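## Task

Take the clear plate out of work nest N2 and place it in the yellow waste bin W1, which is loose on the bench. Apart from the bins, everything on the bench must finish exactly as it began. The plate must be wholly inside W1 and stay there without the robot holding it, and W1 must end upright on the bench. Afterwards open the gripper and move the hand away.

## Robot and tools

Robot: one arm with a two-finger gripper. The fingers project sideways from the wrist flange. With the flange pointing straight down they lie horizontal, and wrist roll turns them about. In the gripper's own frame the fingers point along +x and close along y. end_effector_position is the point midway between the finger pads, roughly 2 cm short of the tips.

Frame: every pose is in the scene frame. The origin sits on the table surface beneath the arm base, +z is up, and +y is to the left when facing along +x. The base may be slightly tilted, and at long reach the reported hand position can be off from the real one.

A row is 8 numbers: x, y, z (metres, absolute position of the gripper point), qw, qx, qy, qz (absolute orientation quaternion, w first), opening. Opening runs from -1 (closed, fingers still 0.071 m apart) to +1 (fully open, 0.150 m). Between the extremes the fingers go to where grip_measured would show the value you send. To keep a grip, command at least about 0.04 below the grip_measured reading. grip_measured may carry a constant offset of up to about 0.025 within a scene.

execute_actions(actions): a list of actions. Each action is a list of up to 15 rows; each row is one control step of 1/30 s and is an absolute pose plus opening. If fewer than 15 rows are given, the last row is repeated to fill the action. There is one list of rows for the single arm. Each step, the commanded pose is clipped to at most 70 mm and 16 degrees from the measured pose, so a far target takes several actions; after an action the arm only continues to its last clipped pose. Repeat the quaternion in every row to hold orientation; do not copy it back from a result, since that value may have drifted. An action whose target lies more than 0.6 m from the gripper's start position along any gripper axis is refused; if the first action fails this, or any action is malformed, nothing in the call runs. An empty list just returns state and images.

move(target, speed, blocking): target is one 8-number row, an absolute pose plus opening; the opening is sent at the start. The hand follows a straight path from its present pose. speed is in m/s, 0.002 to 0.5, default 0.25; turning is capped at twice that in rad/s. A path lasts 0.5 to 10 s and stops short if it would take longer. Rotation takes the shorter way. The path does not avoid obstacles; the hand lags, may deviate and may overshoot the speed, mostly near full extension. Faster contact and targets set deeper past a contact press harder. blocking=false returns after 0.5 s while motion continues; until a result shows the move has ended, other moves and execute_actions are rejected, so use wait or stop. The result adds a move: line with the outcome (done, off_target, moving, held, fault), which limits acted (paced = pose was clipped; held = a check blocked steps, after which the arm may speed up sharply) and distance to target.

wait(seconds): 0 to 10; lets the scene run with the last command held, ending early if a running move finishes. stop(): brakes a running move to rest; it needs some distance, more when fast; the fingers keep moving. zoom_image(camera, region): camera is cam_head_left (896x504), cam_head_right (896x504) or cam_wrist (616x616); region is [x0, y0, x1, y1] in pixels from the top-left corner, no bigger than 504 by 504. finished_scene(scene): pass the current scene's number to end it permanently; the robot first holds your last command, and the result tells whether the goal was met and gives the next task.

Result lines: the state line gives the gripper pose and linear/angular velocities (m/s, rad/s). Hand target is the pose the controller is currently driving toward. Joint positions and Joint velocities list waist, shoulder, upper arm roll, elbow, forearm roll, wrist pitch, wrist roll (rad, rad/s), then finger-pad gap (m, m/s). Joint ranges: waist and both rolls and wrist roll -6.283 to 6.283, shoulder -2.059 to 2.094, elbow -0.192 to 3.927, wrist pitch -1.693 to 3.142. A pose unreachable line means the clearance check, which treats any mounting block or post under the base as part of the arm, altered or blocked the command. The elbow will not fully straighten; if position and orientation cannot both be met, position wins. Joint drives move at most 3.14 rad/s and take 0.16 s to reach that speed.

What to avoid: a torque fault occurs if contact load reaches a joint limit (waist and shoulder 45.5 N m; upper arm roll, elbow, forearm roll 27.3; wrist pitch and wrist roll 18.2; a held object's weight counts). The arm then backs off, freezes for 10 s and drops the rest of the call. Carrying loads heats motors, even while you are composing a reply, during which the robot holds its last command; a MOTOR HOT line appears from 65 °C and an OVER-TEMPERATURE FAULT brakes the arm at 80 °C. Each finger pad pushes about 20 N at most, and a quick close can push harder and sometimes spring open. Do not drop, slip, slam or shove objects, and never put or knock anything off the table, which ends the scene. W1 is loose, so do not bump or tip it. Loose objects may occasionally be nudged by outside pushes; check they are back in place.

Each tool is called after ">>>" as name(argument=value, ...), one argument or row to a line, values as JSON.

## Session

>>> execute_actions(
  actions=[],
)

Scene clock: 0.00 s.
end_effector_position=(+0.0668, -0.3766, +0.1430) grip_measured=+0.99 end_effector_quat_wxyz=(+0.716, +0.669, +0.137, -0.145) end_effector_velocity=(-0.000, -0.000, +0.000) end_effector_angular_velocity=(-0.001, -0.001, +0.000)
Joint positions: [-1.543  0.652 -0.205  1.425 -0.13   2.257 -1.39   0.15 ]
Joint velocities: [-0.001 -0.     0.001  0.001 -0.    -0.    -0.     0.   ]
Hand target: +0.067, -0.377, +0.143; +0.716, +0.669, +0.137, -0.145

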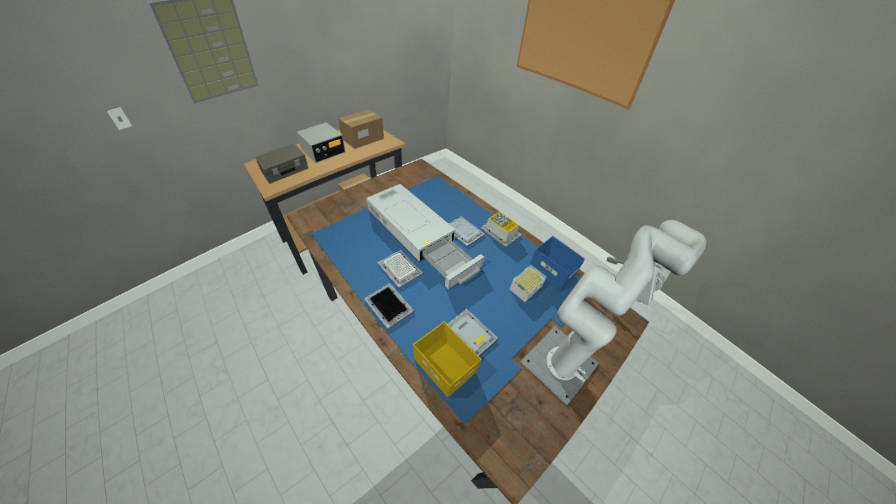

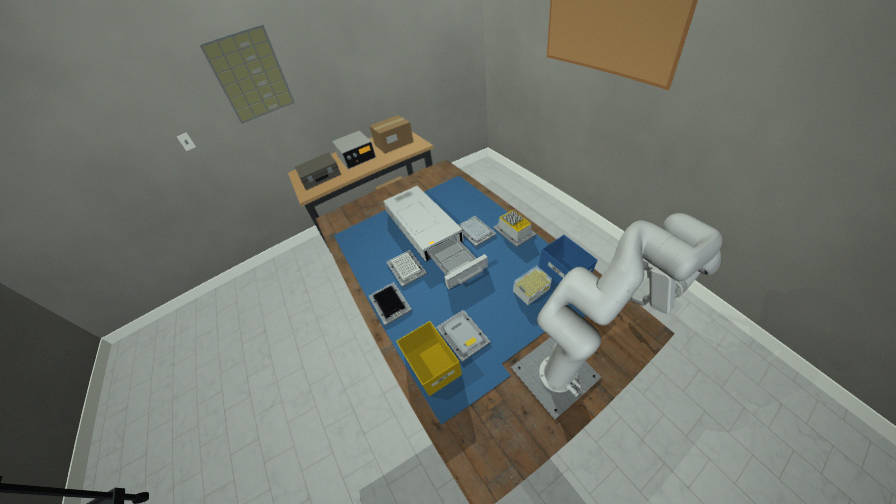

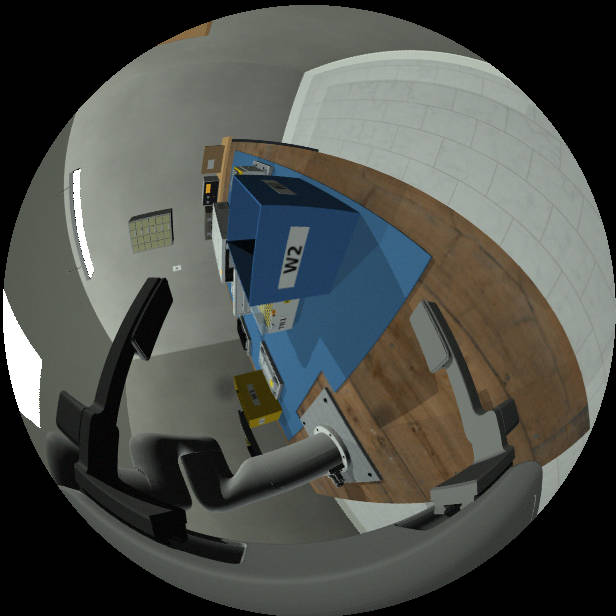

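>>> move(
  target=[0.15,-0.36,0.32,0.92,0.38,0,0,1],
  speed=0.3,
)

>>> move(
  target=[0.62,-0.21,0.24,1,0,0,0,0.3],
  speed=0.35,
)

Scene clock: 4.90 s.
end_effector_position=(+0.1495, -0.3594, +0.3190) grip_measured=+0.99 end_effector_quat_wxyz=(+0.924, +0.383, +0.001, +0.001) end_effector_velocity=(+0.001, +0.000, +0.002) end_effector_angular_velocity=(-0.007, -0.004, +0.002)
Joint positions: [-1.489  0.04  -0.112  1.143  0.002  1.878 -1.58   0.15 ]
Joint velocities: [ 0.001 -0.004  0.001 -0.     0.003 -0.003 -0.001 -0.   ]
Hand target: +0.150, -0.359, +0.320; +0.924, +0.382, +0.001, +0.001
Off the commanded pose: 0.001 m, 0 deg.
move: done

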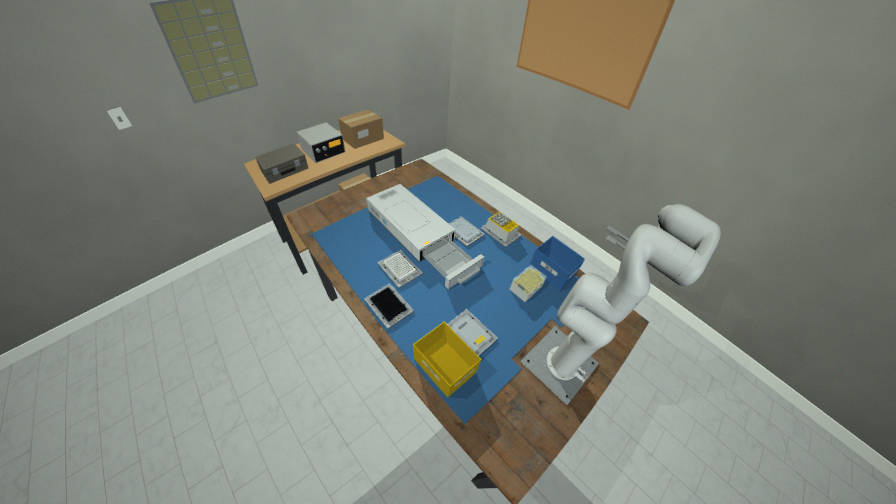

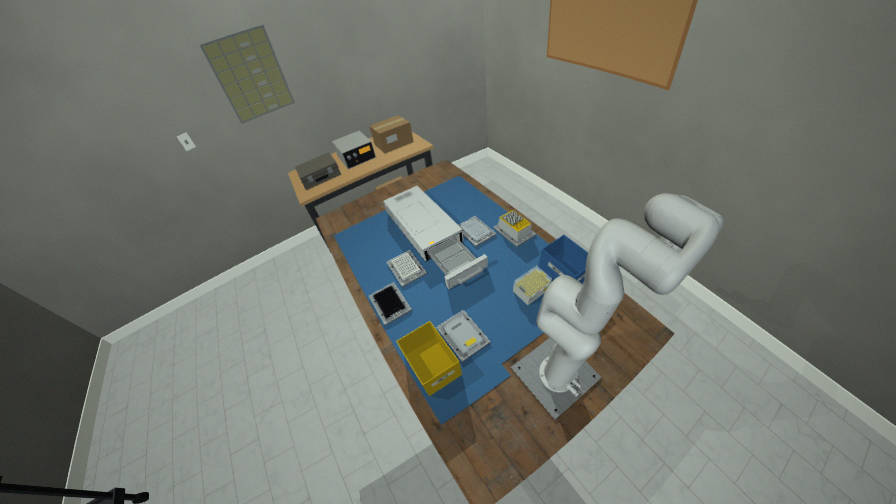

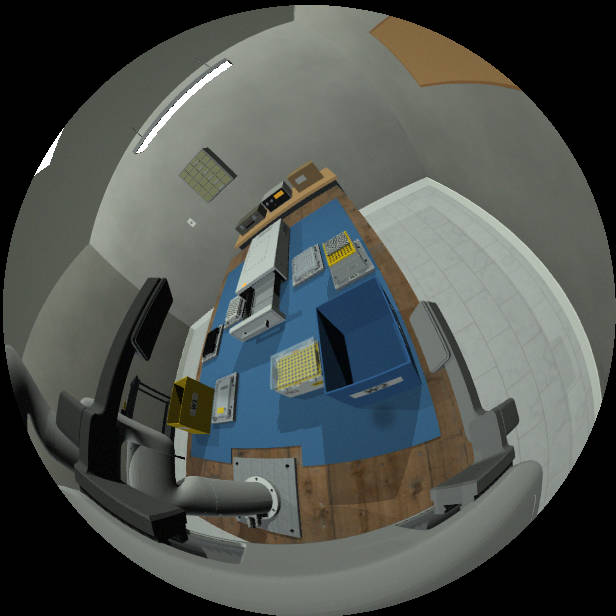

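Scene clock: 6.97 s.
end_effector_position=(+0.6191, -0.2110, +0.2390) grip_measured=+0.30 end_effector_quat_wxyz=(+1.000, -0.001, +0.003, +0.000) end_effector_velocity=(+0.002, +0.002, -0.002) end_effector_angular_velocity=(+0.001, +0.003, +0.002)
Joint positions: [-0.894  0.277  0.481  1.138 -0.178  0.894 -0.291  0.122]
Joint velocities: [ 0.006  0.006  0.     0.004 -0.004  0.002  0.006 -0.   ]
Hand target: +0.619, -0.211, +0.239; +1.000, -0.001, +0.003, +0.000
Off the commanded pose: 0.002 m, 0 deg.
move: done

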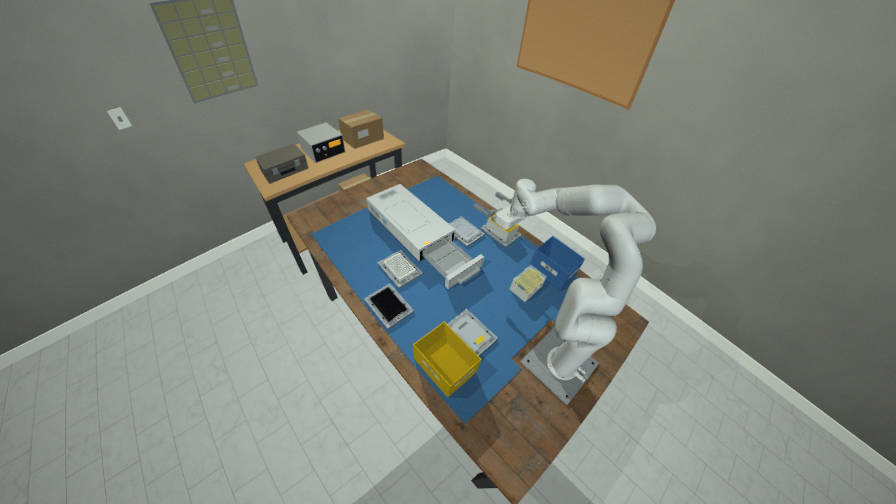

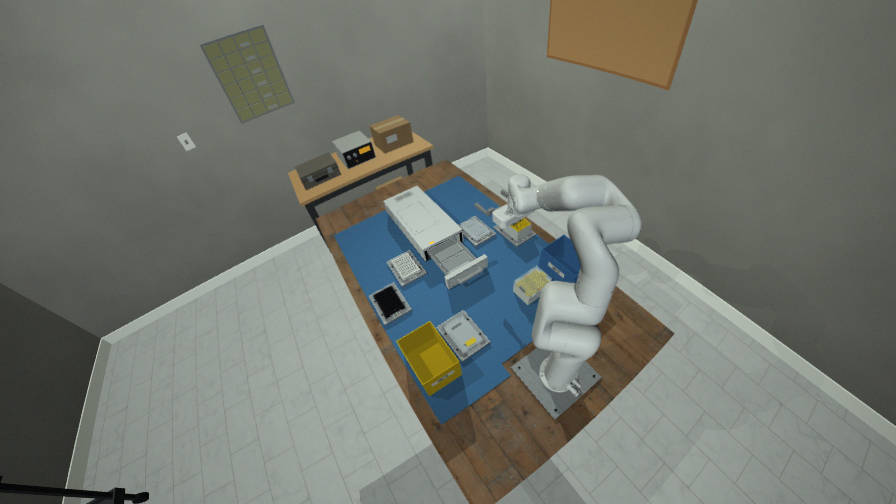

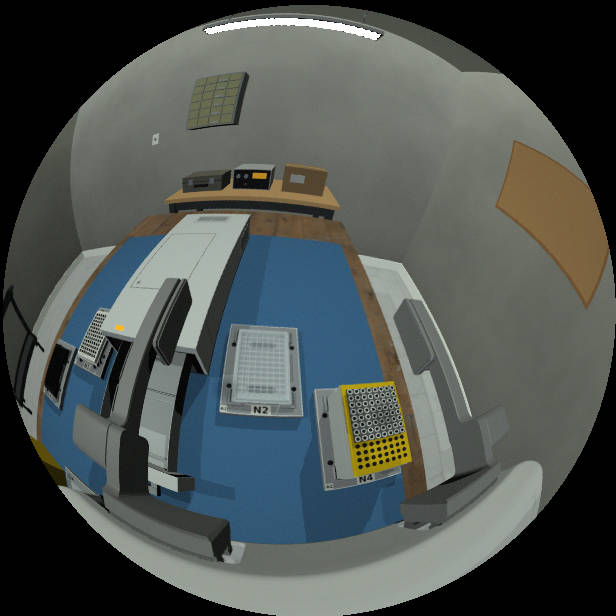

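>>> move(
  target=[0.72,-0.183,0.14,1,0,0,0,-0.2],
  speed=0.15,
)

>>> zoom_image(
  camera="cam_head_left",
  region=[410, 170, 570, 300],
)

>>> zoom_image(
  camera="cam_head_right",
  region=[410, 170, 570, 300],
)

Scene clock: 17.23 s.
end_effector_position=(+0.7200, -0.1835, +0.1406) grip_measured=-0.20 end_effector_quat_wxyz=(+1.000, -0.001, -0.000, -0.000) end_effector_velocity=(+0.000, +0.004, -0.004) end_effector_angular_velocity=(+0.004, +0.004, +0.005)
Joint positions: [-0.688  0.716  0.425  1.479 -0.386  0.838 -0.068  0.103]
Joint velocities: [ 0.004  0.006  0.001 -0.001 -0.    -0.001  0.     0.   ]
Hand target: +0.720, -0.183, +0.140; +1.000, -0.000, +0.000, +0.000
Off the commanded pose: 0.001 m, 0 deg.
move: done

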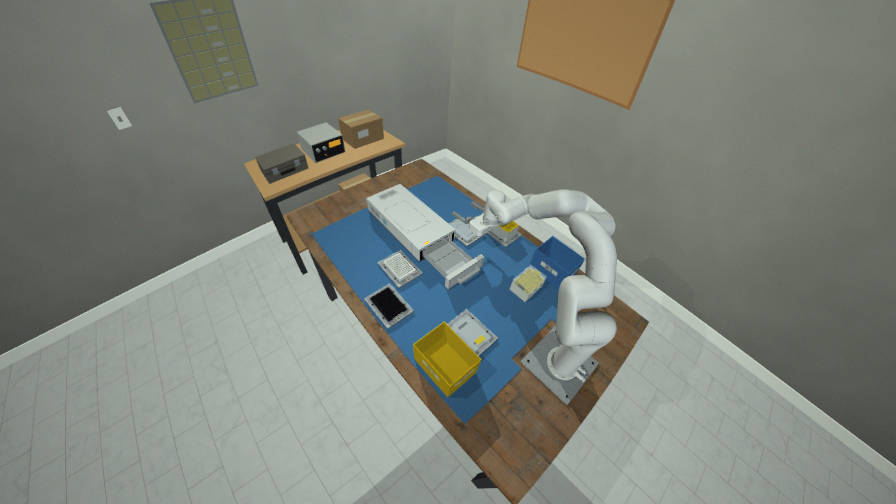

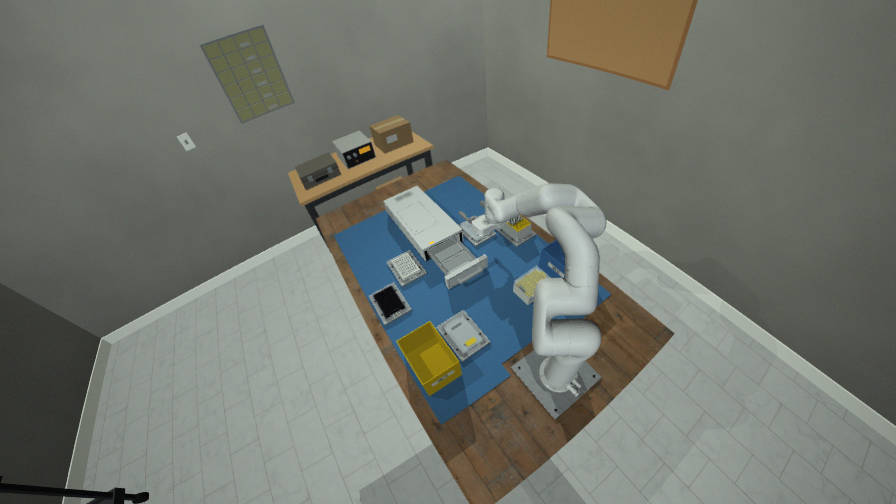

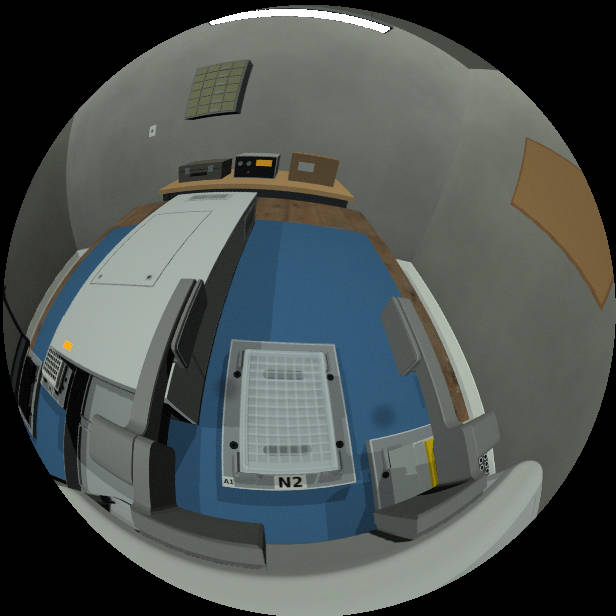

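Region (410, 170, 570, 300) of cam_head_left's 896x504 image, scaled by 3.150, with more detail than that image has; it fills the top 410 rows of this view, and the rest is white.

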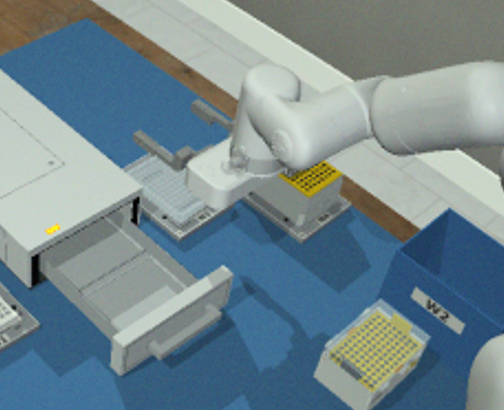

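Region (410, 170, 570, 300) of cam_head_right's 896x504 image, scaled by 3.150, with more detail than that image has; it fills the top 410 rows of this view, and the rest is white.

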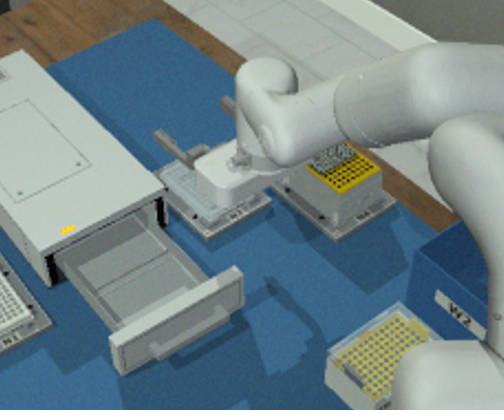

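>>> move(
  target=[0.715,-0.176,0.07,1,0,0,0,-0.35],
  speed=0.06,
)

>>> zoom_image(
  camera="cam_head_left",
  region=[420, 190, 540, 290],
)

>>> zoom_image(
  camera="cam_head_right",
  region=[430, 190, 550, 290],
)

Scene clock: 27.10 s.
end_effector_position=(+0.7152, -0.1761, +0.0705) grip_measured=-0.35 end_effector_quat_wxyz=(+1.000, -0.000, -0.000, -0.000) end_effector_velocity=(+0.002, +0.001, +0.003) end_effector_angular_velocity=(-0.002, -0.008, +0.002)
Joint positions: [-0.652  0.837  0.374  1.464 -0.446  0.704 -0.02   0.097]
Joint velocities: [ 0.002 -0.001  0.001  0.003 -0.002 -0.004  0.001 -0.   ]
Hand target: +0.715, -0.176, +0.070; +1.000, -0.000, +0.000, -0.000
Off the commanded pose: 0.001 m, 0 deg.
move: done

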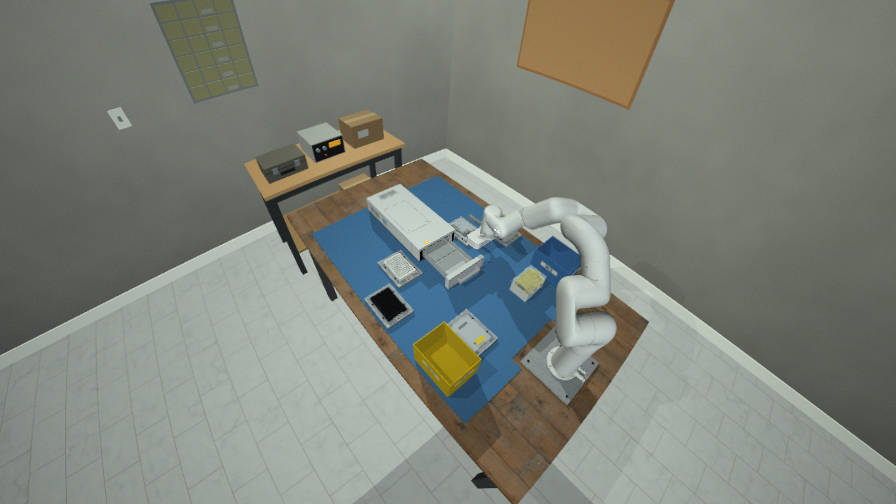

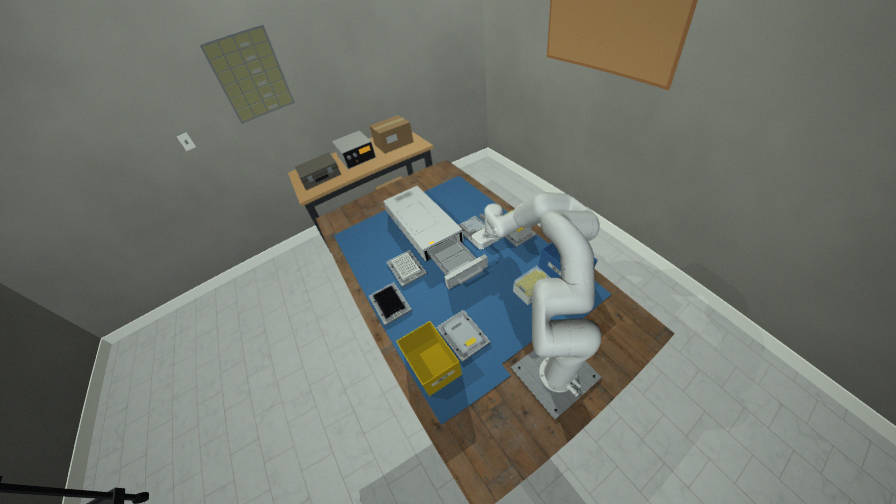

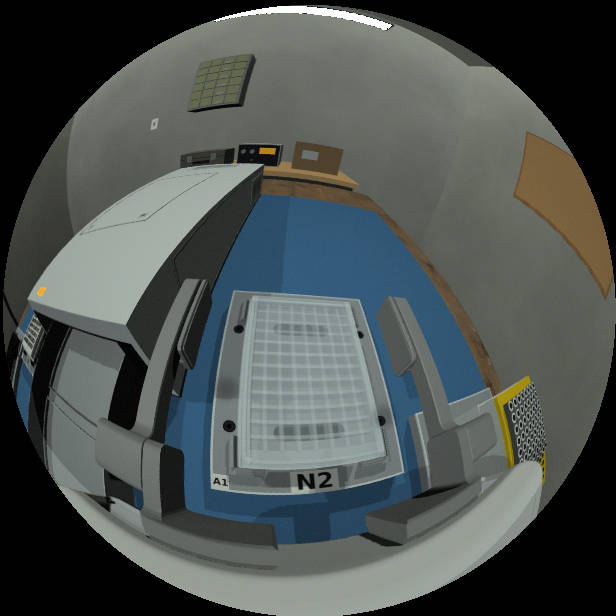

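Region (420, 190, 540, 290) of cam_head_left's 896x504 image, scaled by 4.200, with more detail than that image has.

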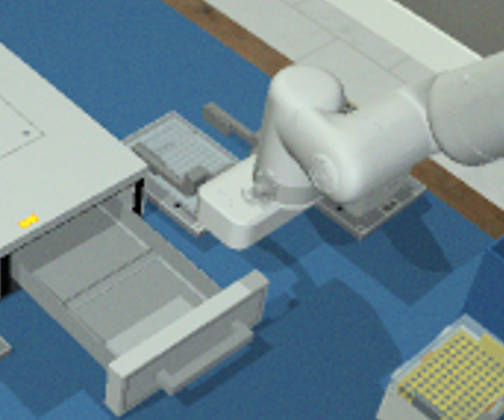

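Region (430, 190, 550, 290) of cam_head_right's 896x504 image, scaled by 4.200, with more detail than that image has.

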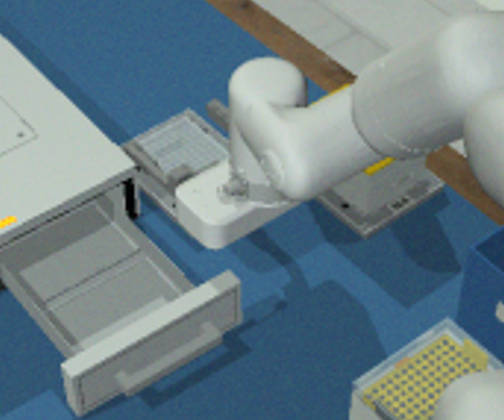

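>>> move(
  target=[0.702,-0.183,0.042,1,0,0,0,-0.3],
  speed=0.03,
)

>>> zoom_image(
  camera="cam_head_left",
  region=[420, 190, 540, 290],
)

>>> zoom_image(
  camera="cam_wrist",
  region=[80, 230, 560, 560],
)

Scene clock: 33.60 s.
end_effector_position=(+0.7021, -0.1830, +0.0422) grip_measured=-0.30 end_effector_quat_wxyz=(+1.000, -0.000, -0.000, +0.000) end_effector_velocity=(+0.002, -0.000, +0.003) end_effector_angular_velocity=(-0.003, -0.007, +0.001)
Joint positions: [-0.661  0.873  0.349  1.434 -0.471  0.637 -0.018  0.099]
Joint velocities: [ 0.001 -0.002  0.     0.002 -0.001 -0.003  0.     0.   ]
Hand target: +0.702, -0.183, +0.042; +1.000, -0.000, +0.000, -0.000
Off the commanded pose: 0.000 m, 0 deg.
move: done

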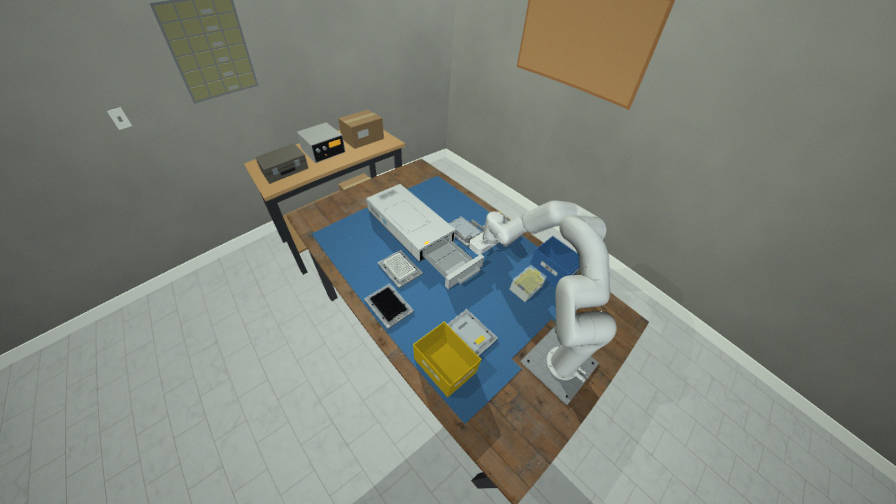

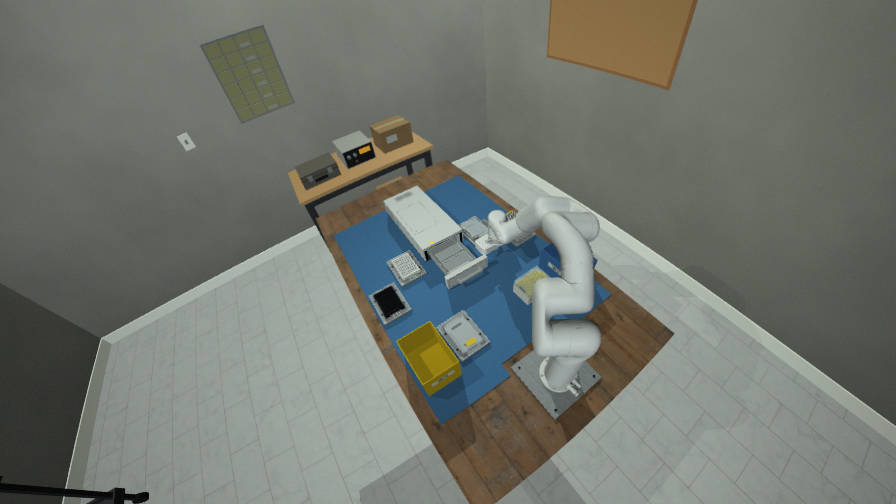

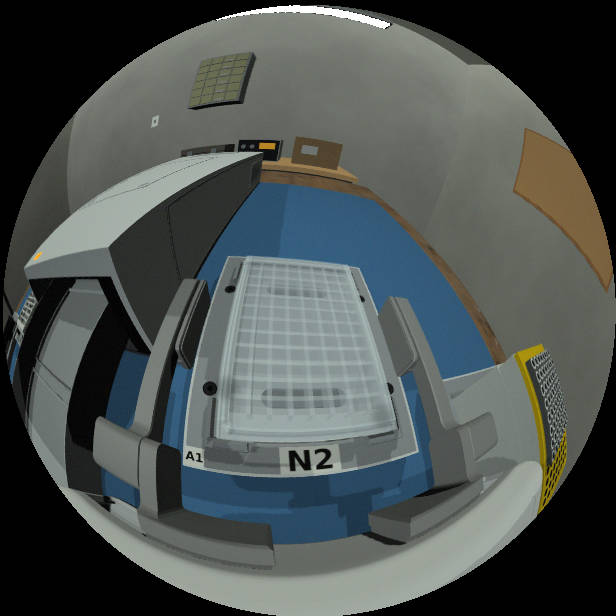

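Region (420, 190, 540, 290) of cam_head_left's 896x504 image, scaled by 4.200, with more detail than that image has.

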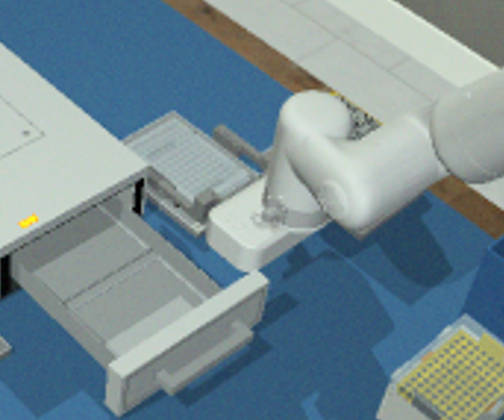

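Region (80, 230, 560, 560) of cam_wrist's 616x616 image, scaled by 1.050, with more detail than that image has; it fills the top 346 rows of this view, and the rest is white.

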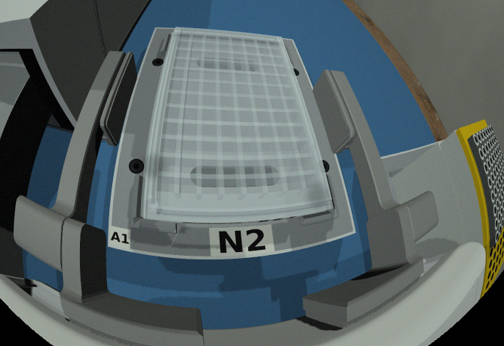

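>>> move(
  target=[0.710,-0.183,0.033,1,0,0,0,-0.3],
  speed=0.015,
)

>>> zoom_image(
  camera="cam_head_left",
  region=[440, 210, 520, 280],
)

>>> zoom_image(
  camera="cam_head_right",
  region=[445, 210, 525, 280],
)

Scene clock: 40.53 s.
end_effector_position=(+0.7099, -0.1830, +0.0330) grip_measured=-0.30 end_effector_quat_wxyz=(+1.000, +0.000, +0.000, +0.000) end_effector_velocity=(+0.001, -0.002, +0.001) end_effector_angular_velocity=(-0.003, -0.002, -0.002)
Joint positions: [-0.645  0.913  0.342  1.48  -0.473  0.642 -0.017  0.099]
Joint velocities: [ 0.001  0.001 -0.002  0.005 -0.     0.     0.     0.   ]
Hand target: +0.710, -0.183, +0.033; +1.000, +0.000, -0.000, +0.000
Off the commanded pose: 0.000 m, 0 deg.
move: done

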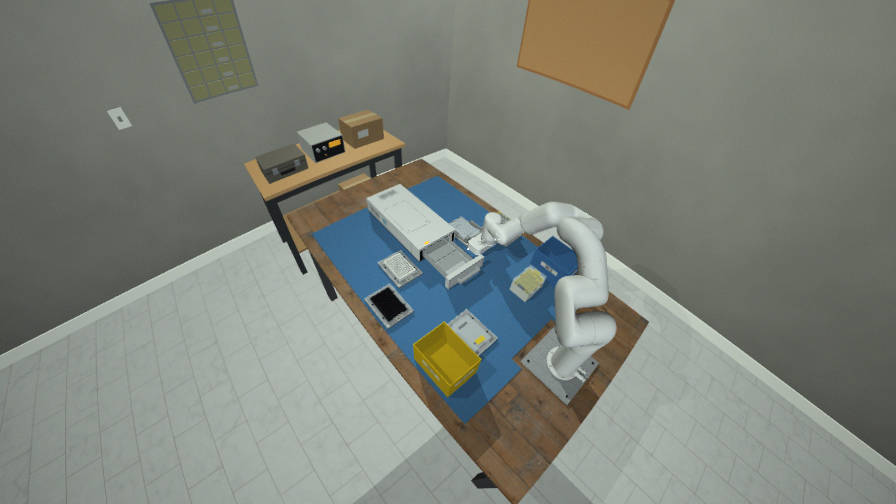

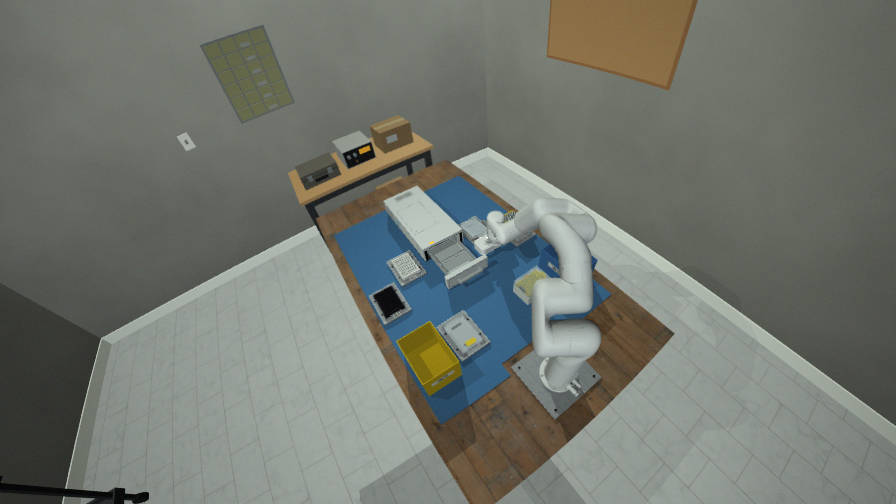

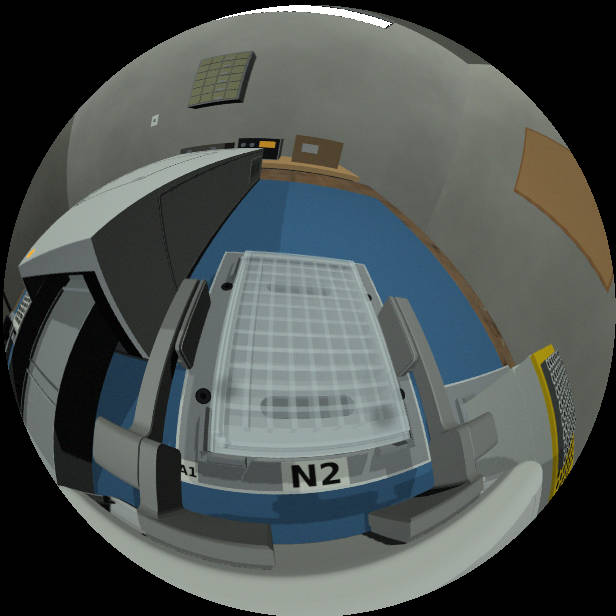

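Region (440, 210, 520, 280) of cam_head_left's 896x504 image, scaled by 6.300, with more detail than that image has; it fills the top 441 rows of this view, and the rest is white.

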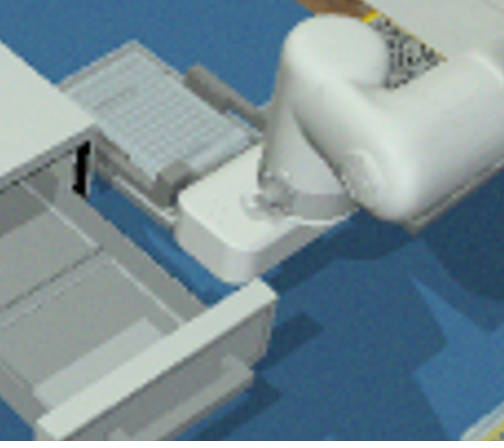

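Region (445, 210, 525, 280) of cam_head_right's 896x504 image, scaled by 6.300, with more detail than that image has; it fills the top 441 rows of this view, and the rest is white.

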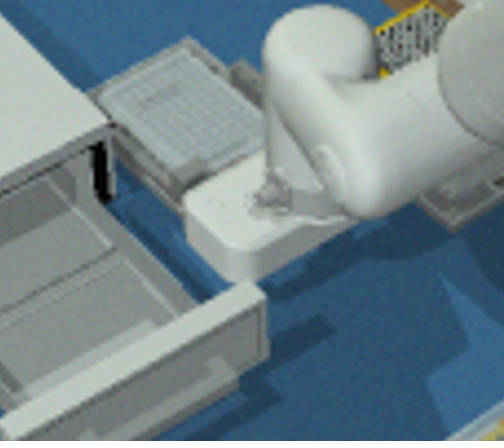

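>>> move(
  target=[0.710,-0.185,0.0255,1,0,0,0,-0.3],
  speed=0.01,
)

>>> zoom_image(
  camera="cam_wrist",
  region=[120, 230, 500, 540],
)

Scene clock: 44.83 s.
end_effector_position=(+0.7106, -0.1849, +0.0267) grip_measured=-0.30 end_effector_quat_wxyz=(+1.000, -0.000, -0.001, +0.000) end_effector_velocity=(+0.000, +0.001, -0.001) end_effector_angular_velocity=(+0.001, +0.001, +0.001)
Joint positions: [-0.643  0.931  0.336  1.492 -0.478  0.633 -0.018  0.099]
Joint velocities: [ 0.     0.001  0.001  0.    -0.001  0.     0.    -0.   ]
Hand target: +0.710, -0.185, +0.026; +1.000, +0.000, -0.000, +0.000
Off the commanded pose: 0.001 m, 0 deg.
move: done

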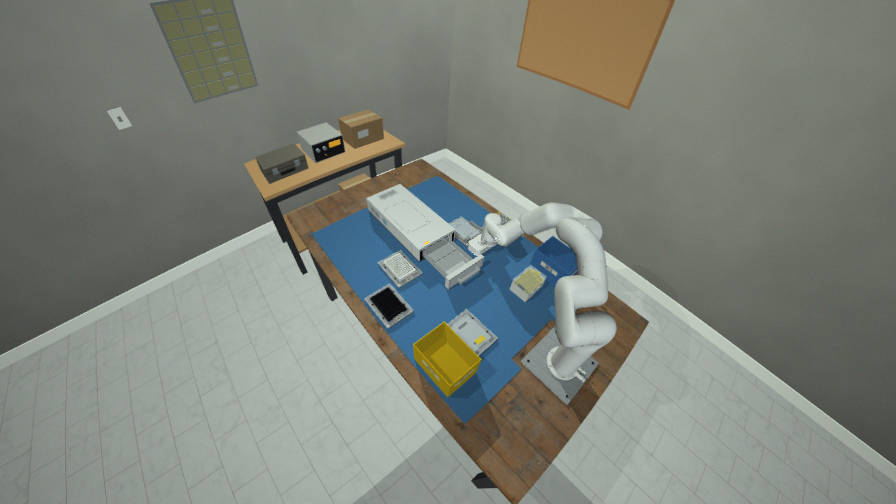

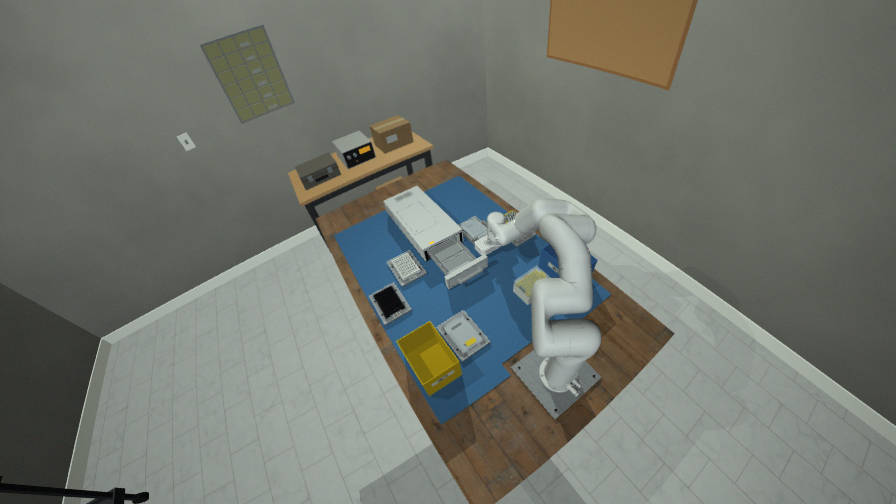

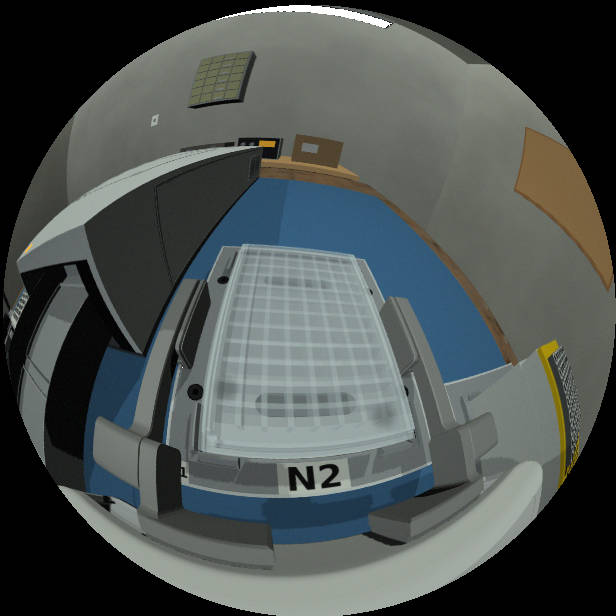

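Region (120, 230, 500, 540) of cam_wrist's 616x616 image, scaled by 1.326, with more detail than that image has; it fills the top 411 rows of this view, and the rest is white.

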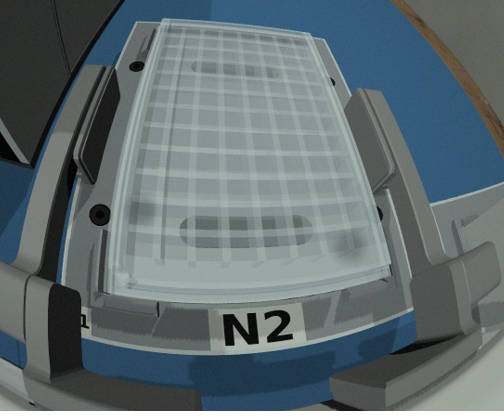

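Touching at about 0.0267. Back off a hair and close.

>>> execute_actions(
  actions=[
    [[0.7105,-0.185,0.0275,1,0,0,0,-0.3],[0.7105,-0.185,0.0275,1,0,0,0,-0.3],[0.7105,-0.185,0.0275,1,0,0,0,-0.3],[0.7105,-0.185,0.0275,1,0,0,0,-0.3],[0.7105,-0.185,0.0275,1,0,0,0,-0.3],[0.7105,-0.185,0.0275,1,0,0,0,-0.35],[0.7105,-0.185,0.0275,1,0,0,0,-0.4],[0.7105,-0.185,0.0275,1,0,0,0,-0.45],[0.7105,-0.185,0.0275,1,0,0,0,-0.5],[0.7105,-0.185,0.0275,1,0,0,0,-0.53],[0.7105,-0.185,0.0275,1,0,0,0,-0.56]],
    [[0.7105,-0.185,0.0275,1,0,0,0,-0.58],[0.7105,-0.185,0.0275,1,0,0,0,-0.6],[0.7105,-0.185,0.0275,1,0,0,0,-0.62],[0.7105,-0.185,0.0275,1,0,0,0,-0.64],[0.7105,-0.185,0.0275,1,0,0,0,-0.66],[0.7105,-0.185,0.0275,1,0,0,0,-0.68],[0.7105,-0.185,0.0275,1,0,0,0,-0.70],[0.7105,-0.185,0.0275,1,0,0,0,-0.72],[0.7105,-0.185,0.0275,1,0,0,0,-0.74]],
  ],
)

>>> move(
  target=[0.7105,-0.185,0.06,1,0,0,0,-0.74],
  speed=0.05,
)

Scene clock: 51.50 s.
end_effector_position=(+0.7099, -0.1859, +0.0267) grip_measured=-0.64 end_effector_quat_wxyz=(+1.000, -0.000, +0.001, -0.001) end_effector_velocity=(+0.001, +0.002, +0.001) end_effector_angular_velocity=(+0.001, -0.001, +0.003)
Joint positions: [-0.644  0.929  0.336  1.491 -0.476  0.638 -0.019  0.085]
Joint velocities: [ 0.002 -0.001  0.001 -0.     0.001 -0.001 -0.001  0.   ]
Hand target: +0.710, -0.185, +0.027; +1.000, -0.000, +0.000, +0.000
Off the commanded pose: 0.001 m, 0 deg.

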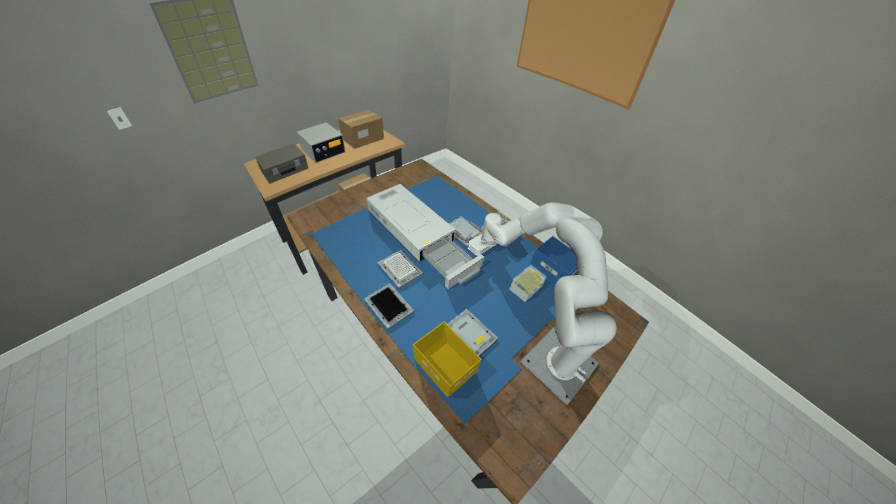

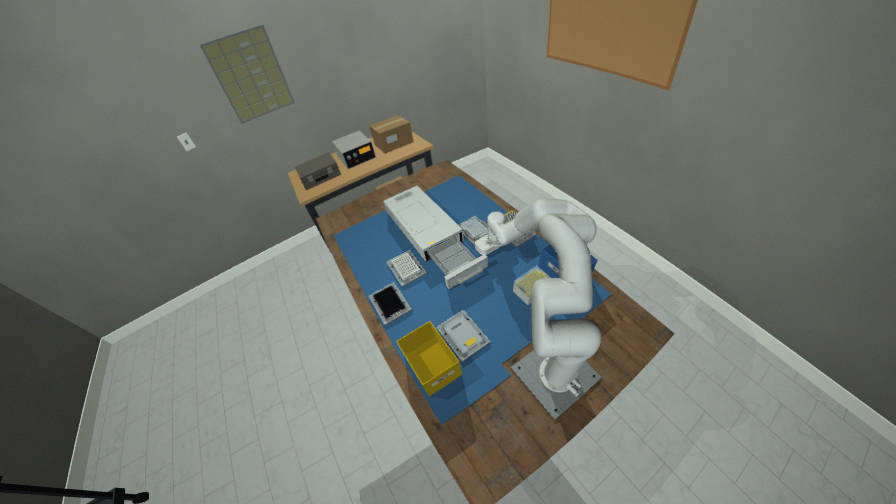

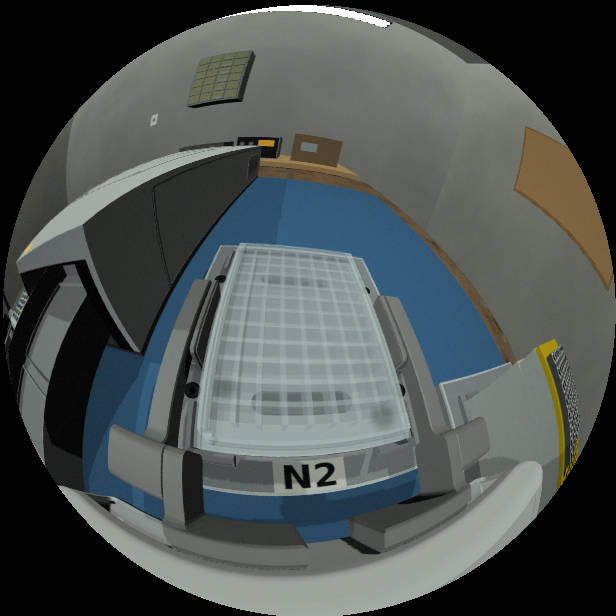

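Scene clock: 52.47 s.
end_effector_position=(+0.7103, -0.1848, +0.0595) grip_measured=-0.64 end_effector_quat_wxyz=(+1.000, +0.000, +0.000, +0.000) end_effector_velocity=(-0.002, -0.001, -0.003) end_effector_angular_velocity=(+0.002, +0.007, -0.004)
Joint positions: [-0.663  0.855  0.364  1.462 -0.453  0.684 -0.032  0.085]
Joint velocities: [-0.003  0.001 -0.    -0.004  0.001  0.003  0.001  0.   ]
Hand target: +0.710, -0.185, +0.060; +1.000, +0.000, +0.000, -0.000
Off the commanded pose: 0.001 m, 0 deg.
move: done

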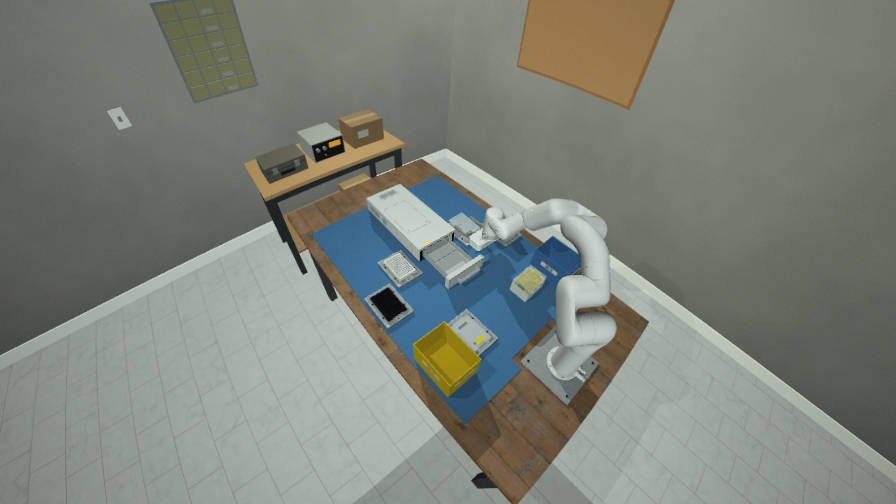

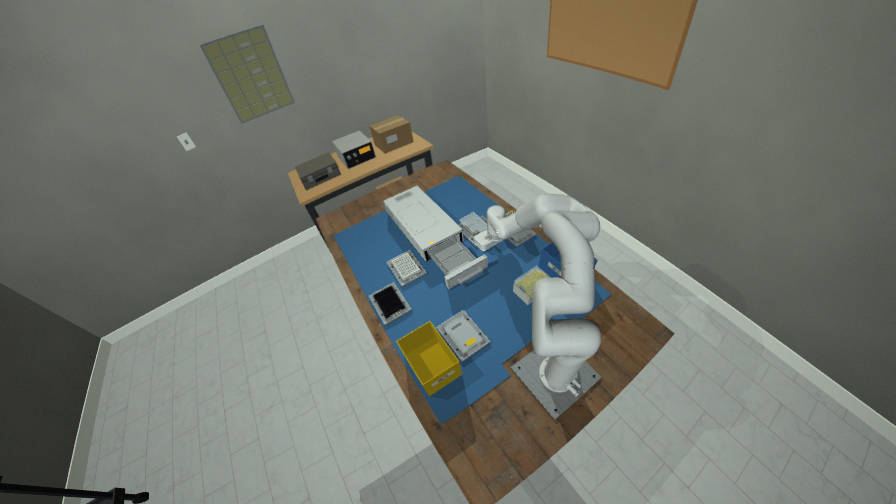

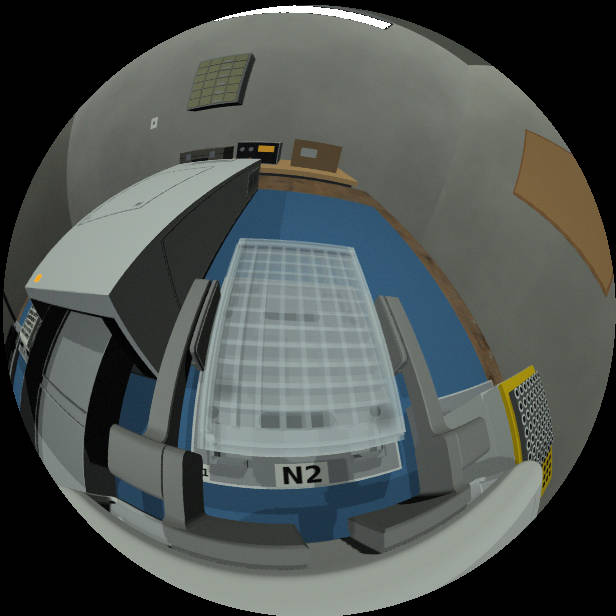

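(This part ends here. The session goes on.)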